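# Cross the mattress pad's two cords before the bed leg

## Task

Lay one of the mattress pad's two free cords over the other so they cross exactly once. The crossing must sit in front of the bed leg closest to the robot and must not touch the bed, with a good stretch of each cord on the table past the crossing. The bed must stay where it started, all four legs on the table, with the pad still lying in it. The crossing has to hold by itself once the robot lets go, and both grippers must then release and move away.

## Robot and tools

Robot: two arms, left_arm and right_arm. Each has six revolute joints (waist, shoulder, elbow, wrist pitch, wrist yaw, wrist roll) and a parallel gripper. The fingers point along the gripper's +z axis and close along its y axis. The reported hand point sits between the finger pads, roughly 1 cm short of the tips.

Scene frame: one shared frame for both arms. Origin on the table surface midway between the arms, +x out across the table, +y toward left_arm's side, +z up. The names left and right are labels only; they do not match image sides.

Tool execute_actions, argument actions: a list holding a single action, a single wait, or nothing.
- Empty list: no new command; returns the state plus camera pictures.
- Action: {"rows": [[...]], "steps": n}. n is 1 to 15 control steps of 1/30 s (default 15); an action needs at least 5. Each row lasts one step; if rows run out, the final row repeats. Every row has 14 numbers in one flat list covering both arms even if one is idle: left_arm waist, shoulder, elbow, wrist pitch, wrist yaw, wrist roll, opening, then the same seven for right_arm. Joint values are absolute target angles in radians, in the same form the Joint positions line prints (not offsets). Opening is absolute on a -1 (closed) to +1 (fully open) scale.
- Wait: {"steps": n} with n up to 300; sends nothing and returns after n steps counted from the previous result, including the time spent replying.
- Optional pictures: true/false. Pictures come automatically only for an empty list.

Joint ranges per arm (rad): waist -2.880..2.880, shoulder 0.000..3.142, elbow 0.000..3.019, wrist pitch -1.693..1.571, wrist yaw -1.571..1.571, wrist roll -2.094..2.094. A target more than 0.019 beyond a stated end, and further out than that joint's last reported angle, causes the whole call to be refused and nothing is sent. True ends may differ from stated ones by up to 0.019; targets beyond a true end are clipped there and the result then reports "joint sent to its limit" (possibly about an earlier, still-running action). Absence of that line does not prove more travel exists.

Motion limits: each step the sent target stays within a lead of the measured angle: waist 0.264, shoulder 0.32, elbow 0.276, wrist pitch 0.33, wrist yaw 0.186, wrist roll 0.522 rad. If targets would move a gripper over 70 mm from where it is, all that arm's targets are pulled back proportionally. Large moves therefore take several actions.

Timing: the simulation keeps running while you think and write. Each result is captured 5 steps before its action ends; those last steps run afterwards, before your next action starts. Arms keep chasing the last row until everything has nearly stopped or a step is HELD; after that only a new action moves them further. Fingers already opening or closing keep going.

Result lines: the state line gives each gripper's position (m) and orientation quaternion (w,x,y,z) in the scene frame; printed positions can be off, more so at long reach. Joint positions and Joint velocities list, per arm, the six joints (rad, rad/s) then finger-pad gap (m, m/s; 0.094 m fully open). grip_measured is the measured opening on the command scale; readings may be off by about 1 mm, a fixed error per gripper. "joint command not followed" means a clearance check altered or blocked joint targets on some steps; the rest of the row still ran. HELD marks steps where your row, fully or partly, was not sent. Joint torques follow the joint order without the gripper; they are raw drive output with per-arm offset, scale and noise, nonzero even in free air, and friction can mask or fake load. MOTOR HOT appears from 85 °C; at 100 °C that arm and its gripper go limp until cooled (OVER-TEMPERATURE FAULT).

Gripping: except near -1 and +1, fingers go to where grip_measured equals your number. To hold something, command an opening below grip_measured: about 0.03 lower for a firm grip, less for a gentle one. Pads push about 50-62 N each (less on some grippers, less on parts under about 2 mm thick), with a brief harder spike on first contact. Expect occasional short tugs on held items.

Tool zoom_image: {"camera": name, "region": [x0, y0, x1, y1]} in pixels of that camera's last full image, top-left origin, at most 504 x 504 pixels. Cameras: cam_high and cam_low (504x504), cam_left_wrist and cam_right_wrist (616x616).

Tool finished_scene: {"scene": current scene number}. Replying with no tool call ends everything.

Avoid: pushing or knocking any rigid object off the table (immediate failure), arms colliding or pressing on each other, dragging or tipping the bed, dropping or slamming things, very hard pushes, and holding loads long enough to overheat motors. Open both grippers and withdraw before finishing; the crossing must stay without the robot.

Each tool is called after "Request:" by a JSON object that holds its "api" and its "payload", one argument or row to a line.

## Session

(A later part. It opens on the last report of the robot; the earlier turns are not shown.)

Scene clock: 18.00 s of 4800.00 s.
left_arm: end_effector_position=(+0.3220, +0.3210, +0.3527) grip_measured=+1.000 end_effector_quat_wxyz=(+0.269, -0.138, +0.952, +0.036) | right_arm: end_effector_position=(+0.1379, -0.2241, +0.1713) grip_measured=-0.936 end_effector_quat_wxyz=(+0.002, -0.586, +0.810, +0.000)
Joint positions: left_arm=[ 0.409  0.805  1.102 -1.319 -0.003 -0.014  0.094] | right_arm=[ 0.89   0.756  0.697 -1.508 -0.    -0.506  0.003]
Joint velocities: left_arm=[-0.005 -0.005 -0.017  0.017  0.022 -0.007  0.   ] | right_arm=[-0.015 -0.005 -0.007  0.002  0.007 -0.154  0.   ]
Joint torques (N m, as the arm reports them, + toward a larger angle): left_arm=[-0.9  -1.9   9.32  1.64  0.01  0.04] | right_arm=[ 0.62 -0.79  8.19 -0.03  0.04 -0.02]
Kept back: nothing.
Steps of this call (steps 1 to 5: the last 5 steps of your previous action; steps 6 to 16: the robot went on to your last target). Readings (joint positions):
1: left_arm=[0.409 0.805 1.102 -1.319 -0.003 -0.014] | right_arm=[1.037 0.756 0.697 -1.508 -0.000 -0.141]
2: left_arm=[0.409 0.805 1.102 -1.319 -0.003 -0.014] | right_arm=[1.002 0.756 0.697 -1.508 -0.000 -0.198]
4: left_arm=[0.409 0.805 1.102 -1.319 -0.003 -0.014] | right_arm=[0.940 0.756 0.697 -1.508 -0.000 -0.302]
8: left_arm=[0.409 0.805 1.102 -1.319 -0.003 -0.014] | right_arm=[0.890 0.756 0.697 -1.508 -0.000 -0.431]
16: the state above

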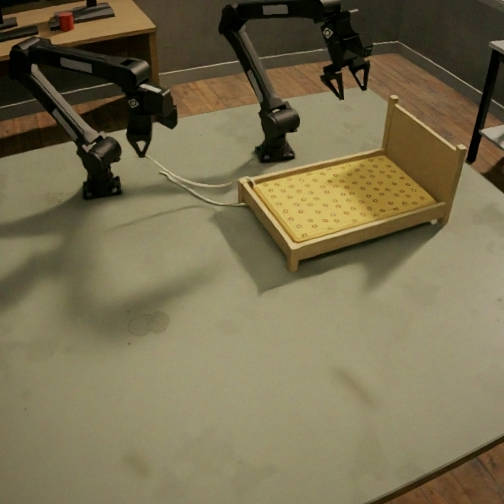

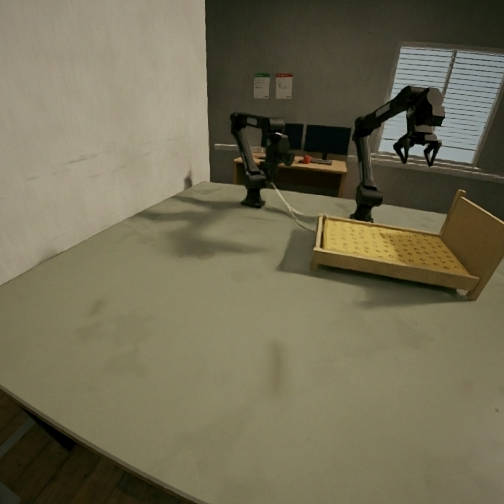

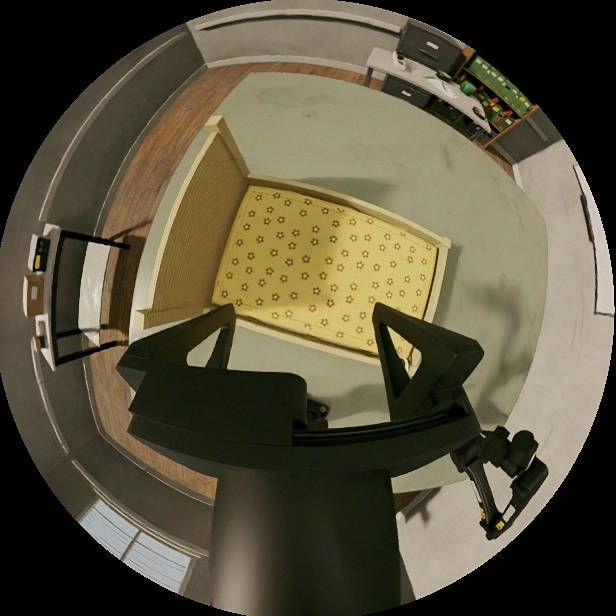

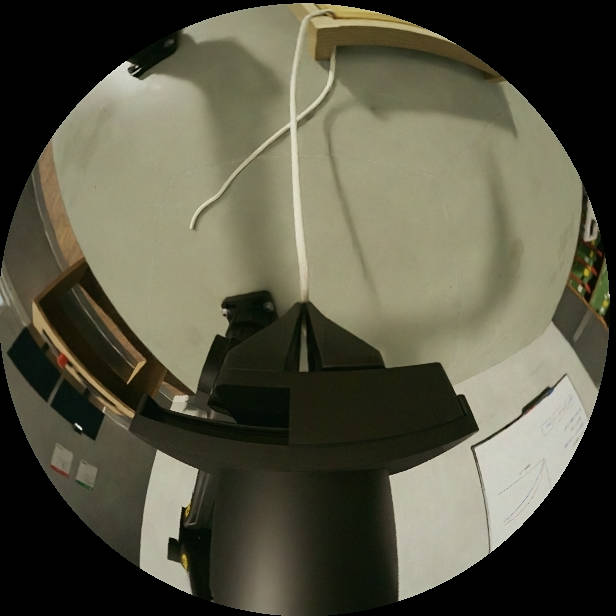

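Request:
{"api": "execute_actions", "payload": {
  "actions": [
    {"rows": [[0.4,0.8,1.10,-1.30,0,0,1, 0.888,0.76,0.68,-1.495,0,-0.53,-0.95],[0.4,0.8,1.10,-1.30,0,0,1, 0.886,0.761,0.668,-1.482,0,-0.53,-0.95],[0.4,0.8,1.10,-1.30,0,0,1, 0.884,0.762,0.652,-1.465,0,-0.53,-0.95],[0.4,0.8,1.10,-1.30,0,0,1, 0.882,0.764,0.634,-1.445,0,-0.54,-0.95],[0.4,0.8,1.10,-1.30,0,0,1, 0.88,0.766,0.615,-1.424,0,-0.54,-0.95],[0.4,0.8,1.10,-1.30,0,0,1, 0.878,0.768,0.596,-1.403,0,-0.54,-0.95],[0.4,0.8,1.10,-1.30,0,0,1, 0.876,0.771,0.577,-1.381,0,-0.54,-0.95],[0.4,0.8,1.10,-1.30,0,0,1, 0.874,0.774,0.558,-1.359,0,-0.55,-0.95],[0.4,0.8,1.10,-1.30,0,0,1, 0.872,0.778,0.539,-1.336,0,-0.55,-0.95],[0.4,0.8,1.10,-1.30,0,0,1, 0.87,0.782,0.52,-1.313,0,-0.55,-0.95],[0.4,0.8,1.10,-1.30,0,0,1, 0.868,0.786,0.501,-1.29,0,-0.55,-0.95],[0.4,0.8,1.10,-1.30,0,0,1, 0.866,0.792,0.483,-1.267,0,-0.55,-0.95],[0.4,0.8,1.10,-1.30,0,0,1, 0.864,0.802,0.466,-1.24,0,-0.56,-0.95],[0.4,0.8,1.10,-1.30,0,0,1, 0.862,0.813,0.449,-1.212,0,-0.56,-0.95],[0.4,0.8,1.10,-1.30,0,0,1, 0.86,0.825,0.432,-1.183,0,-0.56,-0.95]], "steps": 15}
  ]
}}

Request:
{"api": "execute_actions", "payload": {
  "actions": [
    {"rows": [[0.4,0.8,1.10,-1.30,0,0,1, 0.858,0.838,0.416,-1.154,0,-0.56,-0.95],[0.4,0.8,1.10,-1.30,0,0,1, 0.856,0.852,0.40,-1.124,0,-0.56,-0.95],[0.4,0.8,1.10,-1.30,0,0,1, 0.854,0.866,0.385,-1.095,0,-0.56,-0.95],[0.4,0.8,1.10,-1.30,0,0,1, 0.852,0.88,0.371,-1.067,0,-0.56,-0.95],[0.4,0.8,1.10,-1.30,0,0,1, 0.85,0.894,0.358,-1.04,0,-0.56,-0.95],[0.4,0.8,1.10,-1.30,0,0,1, 0.85,0.907,0.347,-1.016,0,-0.56,-0.95],[0.4,0.8,1.10,-1.30,0,0,1, 0.85,0.918,0.338,-0.996,0,-0.56,-0.95],[0.4,0.8,1.10,-1.30,0,0,1, 0.85,0.926,0.331,-0.981,0,-0.56,-0.95],[0.4,0.8,1.10,-1.30,0,0,1, 0.85,0.931,0.327,-0.972,0,-0.56,-0.95]], "steps": 15}
  ]
}}

Request:
{"api": "execute_actions", "payload": {
  "actions": [
    {"steps": 10}
  ],
  "pictures": true
}}

Scene clock: 18.83 s of 4800.00 s.
left_arm: end_effector_position=(+0.3220, +0.3210, +0.3527) grip_measured=+1.000 end_effector_quat_wxyz=(+0.269, -0.138, +0.952, +0.036) | right_arm: end_effector_position=(+0.1360, -0.2279, +0.1203) grip_measured=-0.936 end_effector_quat_wxyz=(+0.003, -0.593, +0.805, +0.000)
Joint positions: left_arm=[ 0.409  0.805  1.102 -1.319 -0.003 -0.014  0.094] | right_arm=[ 0.881  0.764  0.565 -1.367 -0.    -0.534  0.003]
Joint velocities: left_arm=[ 0.005 -0.015  0.012 -0.007 -0.051 -0.037  0.   ] | right_arm=[-0.083  0.103 -0.564  0.667  0.051 -0.007  0.   ]
Joint torques (N m, as the arm reports them, + toward a larger angle): left_arm=[-1.14 -1.79  9.38  1.74  0.04  0.06] | right_arm=[-0.41 -0.03  8.19  0.58  0.04 -0.04]
Steps of this call (steps 1 to 15: the robot went on to your last target; steps 16 to 25: the first 10 steps of this action). Readings (joint positions):
16: left_arm=[0.409 0.805 1.102 -1.319 -0.003 -0.014] | right_arm=[0.890 0.756 0.696 -1.507 -0.000 -0.521]
17: left_arm=[0.409 0.805 1.102 -1.319 -0.003 -0.014] | right_arm=[0.890 0.756 0.694 -1.504 -0.000 -0.521]
19: left_arm=[0.409 0.805 1.102 -1.319 -0.003 -0.014] | right_arm=[0.890 0.756 0.679 -1.482 -0.000 -0.522]
23: left_arm=[0.409 0.805 1.102 -1.319 -0.003 -0.014] | right_arm=[0.886 0.758 0.607 -1.409 -0.000 -0.529]
25: the state above

Scene clock: 19.33 s of 4800.00 s.
left_arm: end_effector_position=(+0.3220, +0.3210, +0.3527) grip_measured=+1.000 end_effector_quat_wxyz=(+0.269, -0.138, +0.952, +0.036) | right_arm: end_effector_position=(+0.1326, -0.2364, +0.0171) grip_measured=-0.936 end_effector_quat_wxyz=(-0.007, -0.590, +0.808, -0.001)
Joint positions: left_arm=[ 0.409  0.805  1.102 -1.319 -0.003 -0.014  0.094] | right_arm=[ 0.857  0.924  0.339 -1.    -0.    -0.55   0.003]
Joint velocities: left_arm=[-0.005 -0.005 -0.007 -0.017 -0.022  0.007  0.   ] | right_arm=[-0.005  0.21  -0.168  0.281  0.007  0.007  0.   ]
Joint torques (N m, as the arm reports them, + toward a larger angle): left_arm=[-0.92 -1.54  9.31  1.73  0.01  0.05] | right_arm=[-0.32 -1.57  7.31  0.62  0.05 -0.02]
Steps of this call (steps 1 to 5: the last 5 steps of your previous action; steps 6 to 15: the first 10 steps of this action). Readings (joint positions):
6: left_arm=[0.409 0.805 1.102 -1.319 -0.003 -0.014] | right_arm=[0.869 0.806 0.455 -1.220 -0.000 -0.545]
7: left_arm=[0.409 0.805 1.102 -1.319 -0.003 -0.014] | right_arm=[0.867 0.818 0.438 -1.191 -0.000 -0.546]
9: left_arm=[0.409 0.805 1.102 -1.319 -0.003 -0.014] | right_arm=[0.863 0.845 0.407 -1.133 -0.000 -0.548]
13: left_arm=[0.409 0.805 1.102 -1.319 -0.003 -0.014] | right_arm=[0.857 0.903 0.355 -1.030 -0.000 -0.550]
15: the state above

Scene clock: 19.67 s of 4800.00 s.
left_arm: end_effector_position=(+0.3220, +0.3210, +0.3527) grip_measured=+1.000 end_effector_quat_wxyz=(+0.269, -0.138, +0.952, +0.036) | right_arm: end_effector_position=(+0.1334, -0.2357, +0.0141) grip_measured=-0.936 end_effector_quat_wxyz=(-0.004, -0.590, +0.807, -0.000)
Joint positions: left_arm=[ 0.409  0.805  1.102 -1.319 -0.003 -0.014  0.094] | right_arm=[ 0.857  0.931  0.333 -0.981 -0.    -0.551  0.003]
Joint velocities: left_arm=[-0.005  0.015 -0.017  0.022 -0.037 -0.095  0.   ] | right_arm=[ 0.005 -0.005 -0.007  0.007  0.022 -0.037 -0.   ]
Joint torques (N m, as the arm reports them, + toward a larger angle): left_arm=[-1.37 -1.85  9.4   1.76  0.01  0.07] | right_arm=[-0.19 -1.35  7.14  0.77  0.05 -0.04]
Kept back: nothing.
Steps of this call (steps 1 to 5: the last 5 steps of your previous action; steps 6 to 10: the robot went on to your last target). Readings (joint positions):
1: left_arm=[0.409 0.805 1.102 -1.319 -0.003 -0.014] | right_arm=[0.857 0.929 0.335 -0.993 -0.000 -0.550]
2: left_arm=[0.409 0.805 1.102 -1.319 -0.003 -0.014] | right_arm=[0.857 0.931 0.334 -0.989 -0.000 -0.550]
4: left_arm=[0.409 0.805 1.102 -1.319 -0.003 -0.014] | right_arm=[0.857 0.931 0.333 -0.984 -0.000 -0.551]
8: left_arm=[0.409 0.805 1.102 -1.319 -0.003 -0.014] | right_arm=[0.857 0.931 0.333 -0.981 -0.000 -0.551]
10: the state above

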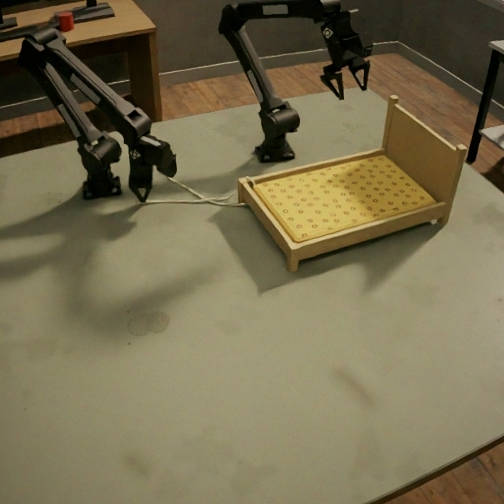

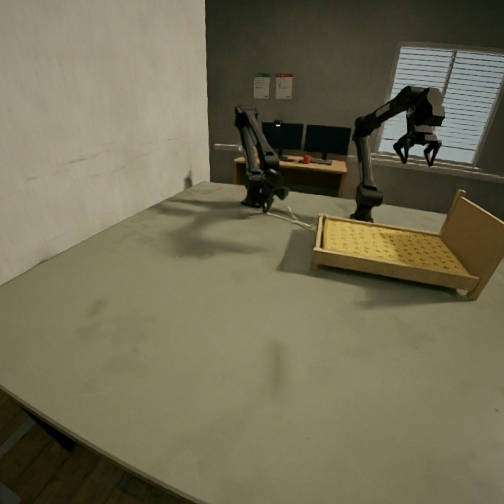

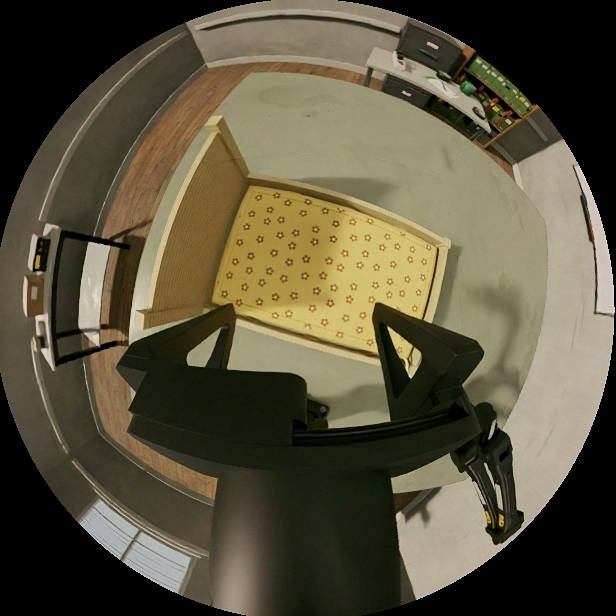

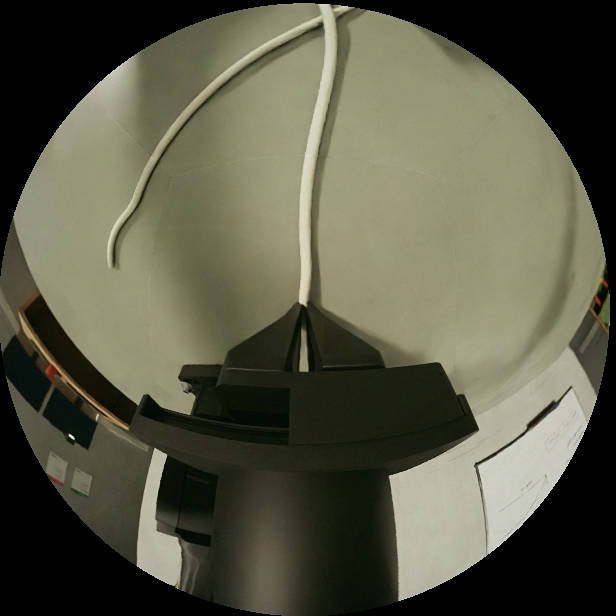

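Request:
{"api": "execute_actions", "payload": {
  "actions": [
    {"rows": [[0.4,0.8,1.10,-1.30,0,0,1, 0.85,0.931,0.327,-0.972,0,-0.56,-0.9],[0.4,0.8,1.10,-1.30,0,0,1, 0.85,0.931,0.327,-0.972,0,-0.56,-0.8],[0.4,0.8,1.10,-1.30,0,0,1, 0.85,0.931,0.327,-0.972,0,-0.56,-0.6],[0.4,0.8,1.10,-1.30,0,0,1, 0.85,0.931,0.327,-0.972,0,-0.56,-0.4],[0.4,0.8,1.10,-1.30,0,0,1, 0.85,0.925,0.375,-0.985,0,-0.56,-0.4],[0.4,0.8,1.10,-1.30,0,0,1, 0.85,0.91,0.39,-1.01,0,-0.56,-0.4],[0.4,0.8,1.10,-1.30,0,0,1, 0.85,0.89,0.41,-1.045,0,-0.56,-0.4],[0.4,0.8,1.10,-1.30,0,0,1, 0.85,0.87,0.44,-1.09,0,-0.56,-0.4],[0.4,0.8,1.10,-1.30,0,0,1, 0.85,0.85,0.475,-1.14,0,-0.56,-0.4],[0.4,0.8,1.10,-1.30,0,0,1, 0.85,0.83,0.51,-1.19,0,-0.56,-0.4],[0.4,0.8,1.10,-1.30,0,0,1, 0.85,0.81,0.545,-1.24,0,-0.56,-0.4],[0.4,0.8,1.10,-1.30,0,0,1, 0.84,0.79,0.58,-1.29,0,-0.56,-0.4],[0.4,0.8,1.10,-1.30,0,0,1, 0.82,0.775,0.615,-1.34,0,-0.58,-0.4],[0.4,0.8,1.10,-1.30,0,0,1, 0.79,0.76,0.65,-1.385,0,-0.61,-0.4],[0.4,0.8,1.10,-1.30,0,0,1, 0.755,0.75,0.685,-1.425,0,-0.65,-0.4]], "steps": 15}
  ]
}}

Request:
{"api": "execute_actions", "payload": {
  "actions": [
    {"rows": [[0.4,0.8,1.10,-1.30,0,0,1, 0.715,0.74,0.72,-1.455,0,-0.69,-0.4],[0.4,0.8,1.10,-1.30,0,0,1, 0.675,0.73,0.755,-1.48,0,-0.73,-0.4],[0.4,0.8,1.10,-1.30,0,0,1, 0.635,0.72,0.79,-1.495,0,-0.77,-0.4],[0.4,0.8,1.10,-1.30,0,0,1, 0.595,0.71,0.82,-1.5,0,-0.81,-0.4],[0.4,0.8,1.10,-1.30,0,0,1, 0.555,0.70,0.85,-1.5,0,-0.85,-0.4],[0.4,0.8,1.10,-1.30,0,0,1, 0.515,0.70,0.875,-1.5,0,-0.89,-0.4],[0.4,0.8,1.10,-1.30,0,0,1, 0.475,0.70,0.895,-1.5,0,-0.93,-0.4],[0.4,0.8,1.10,-1.30,0,0,1, 0.435,0.70,0.91,-1.5,0,-0.97,-0.4],[0.4,0.8,1.10,-1.30,0,0,1, 0.395,0.70,0.92,-1.5,0,-1.0,-0.4],[0.4,0.8,1.10,-1.30,0,0,1, 0.36,0.70,0.92,-1.5,0,-1.0,-0.4],[0.4,0.8,1.10,-1.30,0,0,1, 0.33,0.70,0.92,-1.5,0,-1.0,-0.4],[0.4,0.8,1.10,-1.30,0,0,1, 0.31,0.70,0.92,-1.5,0,-1.0,-0.4],[0.4,0.8,1.10,-1.30,0,0,1, 0.30,0.70,0.92,-1.5,0,-1.0,-0.4]], "steps": 15}
  ]
}}

Request:
{"api": "execute_actions", "payload": {
  "actions": [
    {"steps": 12}
  ],
  "pictures": true
}}

Scene clock: 20.63 s of 4800.00 s.
left_arm: end_effector_position=(+0.3220, +0.3210, +0.3527) grip_measured=+1.000 end_effector_quat_wxyz=(+0.269, -0.138, +0.952, +0.036) | right_arm: end_effector_position=(+0.1300, -0.2386, +0.0351) grip_measured=-0.401 end_effector_quat_wxyz=(-0.019, -0.590, +0.807, -0.002)
Joint positions: left_arm=[ 0.409  0.805  1.102 -1.319 -0.003 -0.014  0.094] | right_arm=[ 0.857  0.889  0.379 -1.099 -0.    -0.551  0.028]
Joint velocities: left_arm=[-0.005  0.005  0.012  0.002  0.022  0.022  0.   ] | right_arm=[-0.005 -0.552  0.672 -1.306  0.007 -0.081  0.   ]
Joint torques (N m, as the arm reports them, + toward a larger angle): left_arm=[-1.13 -1.7   9.35  1.69  0.04  0.04] | right_arm=[-0.13 -3.32 15.68  0.48  0.04 -0.05]
Steps of this call (steps 1 to 19: the robot went on to your last target; steps 20 to 29: the first 10 steps of this action). Readings (joint positions):
20: left_arm=[0.409 0.805 1.102 -1.319 -0.003 -0.014] | right_arm=[0.857 0.931 0.333 -0.981 -0.000 -0.551]
21: left_arm=[0.409 0.805 1.102 -1.319 -0.003 -0.014] | right_arm=[0.857 0.931 0.333 -0.981 -0.000 -0.551]
23: left_arm=[0.409 0.805 1.102 -1.319 -0.003 -0.014] | right_arm=[0.857 0.931 0.333 -0.981 -0.000 -0.551]
27: left_arm=[0.409 0.805 1.102 -1.319 -0.003 -0.014] | right_arm=[0.857 0.919 0.345 -1.022 -0.000 -0.551]
29: the state above

Scene clock: 21.13 s of 4800.00 s.
left_arm: end_effector_position=(+0.3220, +0.3210, +0.3527) grip_measured=+1.000 end_effector_quat_wxyz=(+0.269, -0.138, +0.952, +0.036) | right_arm: end_effector_position=(+0.2149, -0.2833, +0.2545) grip_measured=-0.401 end_effector_quat_wxyz=(+0.124, -0.540, +0.832, -0.037)
Joint positions: left_arm=[ 0.409  0.805  1.102 -1.319 -0.003 -0.014  0.094] | right_arm=[ 0.427  0.697  0.872 -1.486 -0.    -0.87   0.028]
Joint velocities: left_arm=[-0.024 -0.005  0.012 -0.027 -0.051 -0.022  0.   ] | right_arm=[-1.167 -0.073  0.471 -0.012 -0.051 -0.769  0.001]
Joint torques (N m, as the arm reports them, + toward a larger angle): left_arm=[-1.13 -1.81  9.32  1.74 -0.01  0.05] | right_arm=[ 1.05  0.49 11.18  0.32  0.02 -0.01]
Steps of this call (steps 1 to 5: the last 5 steps of your previous action; steps 6 to 15: the first 10 steps of this action). Readings (joint positions):
6: left_arm=[0.409 0.805 1.102 -1.319 -0.003 -0.014] | right_arm=[0.802 0.776 0.582 -1.352 -0.001 -0.590]
7: left_arm=[0.409 0.805 1.102 -1.319 -0.003 -0.014] | right_arm=[0.770 0.761 0.621 -1.389 -0.001 -0.612]
9: left_arm=[0.409 0.805 1.102 -1.319 -0.003 -0.014] | right_arm=[0.689 0.737 0.696 -1.446 -0.001 -0.666]
13: left_arm=[0.409 0.805 1.102 -1.319 -0.003 -0.014] | right_arm=[0.509 0.704 0.828 -1.484 -0.000 -0.804]
15: the state above

Scene clock: 21.53 s of 4800.00 s.
left_arm: end_effector_position=(+0.3220, +0.3210, +0.3527) grip_measured=+1.000 end_effector_quat_wxyz=(+0.269, -0.138, +0.952, +0.036) | right_arm: end_effector_position=(+0.2221, -0.3107, +0.2619) grip_measured=-0.401 end_effector_quat_wxyz=(+0.124, -0.532, +0.836, -0.055)
Joint positions: left_arm=[ 0.409  0.805  1.102 -1.319 -0.003 -0.014  0.094] | right_arm=[ 0.295  0.696  0.889 -1.492 -0.    -0.983  0.028]
Joint velocities: left_arm=[-0.005 -0.015  0.002 -0.007  0.007  0.022  0.   ] | right_arm=[-0.015  0.015 -0.007  0.002  0.007 -0.11   0.001]
Joint torques (N m, as the arm reports them, + toward a larger angle): left_arm=[-1.2  -1.64  9.38  1.78  0.04  0.05] | right_arm=[ 0.69 -0.06 12.05  0.51  0.01 -0.01]
Kept back: nothing.
Steps of this call (steps 1 to 5: the last 5 steps of your previous action; steps 6 to 12: the robot went on to your last target). Readings (joint positions):
1: left_arm=[0.409 0.805 1.102 -1.319 -0.003 -0.014] | right_arm=[0.389 0.695 0.884 -1.486 -0.000 -0.894]
2: left_arm=[0.409 0.805 1.102 -1.319 -0.003 -0.014] | right_arm=[0.355 0.695 0.889 -1.486 -0.000 -0.913]
4: left_arm=[0.409 0.805 1.102 -1.319 -0.003 -0.014] | right_arm=[0.309 0.695 0.889 -1.489 -0.000 -0.941]
8: left_arm=[0.409 0.805 1.102 -1.319 -0.003 -0.014] | right_arm=[0.295 0.696 0.889 -1.492 -0.000 -0.970]
12: the state above

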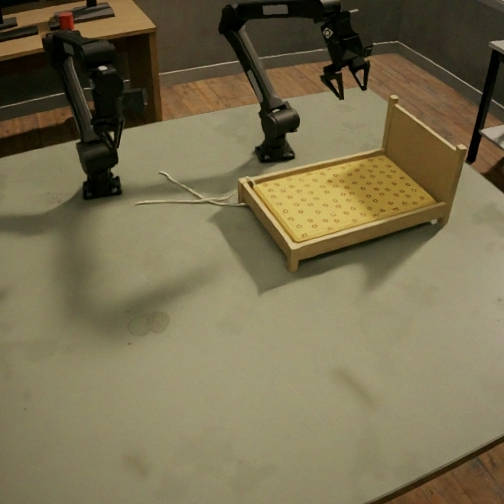

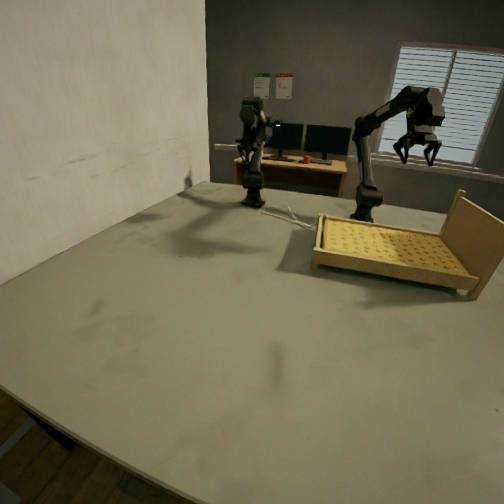

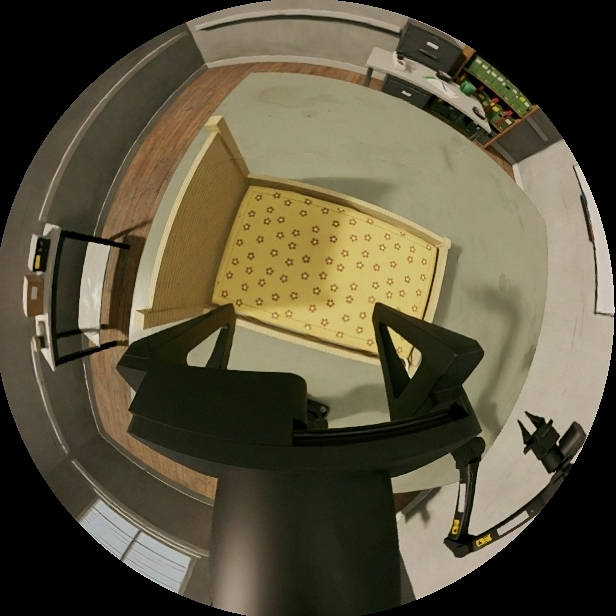

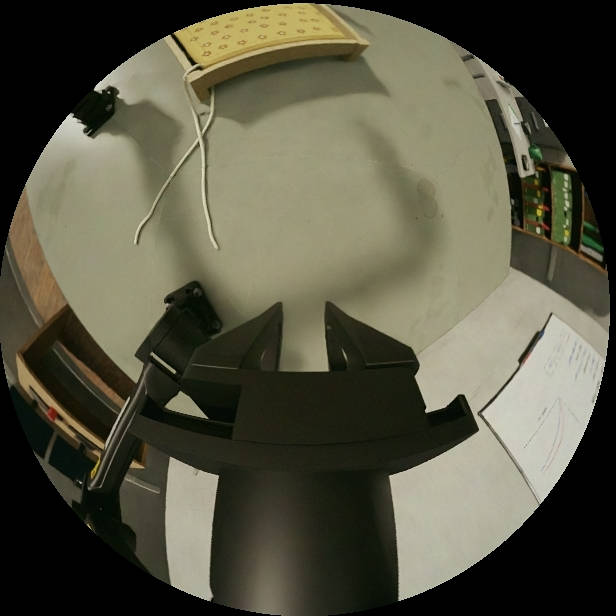

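Request:
{"api": "zoom_image", "payload": {
  "camera": "cam_right_wrist",
  "region": [120, 50, 280, 260]
}}

Request:
{"api": "zoom_image", "payload": {
  "camera": "cam_high",
  "region": [120, 150, 280, 230]
}}

Region (120, 50, 280, 260) of cam_right_wrist's 616x616 image, scaled by 2.400, with more detail than that image has; it fills the left 384 columns of this view, and the rest is white.

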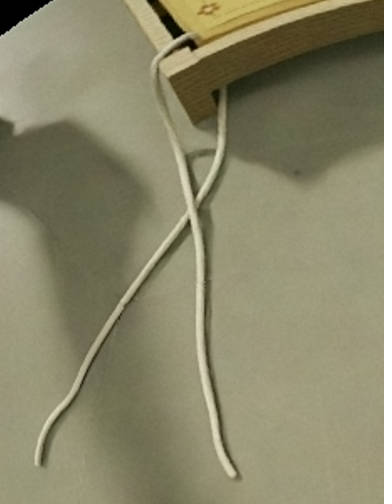

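Region (120, 150, 280, 230) of cam_high's 504x504 image, scaled by 3.150, with more detail than that image has.

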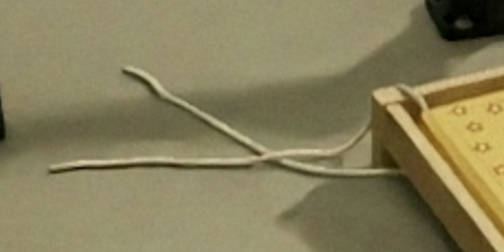

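Request:
{"api": "finished_scene", "payload": {
  "scene": 2
}}

The scene is finished: the task was done.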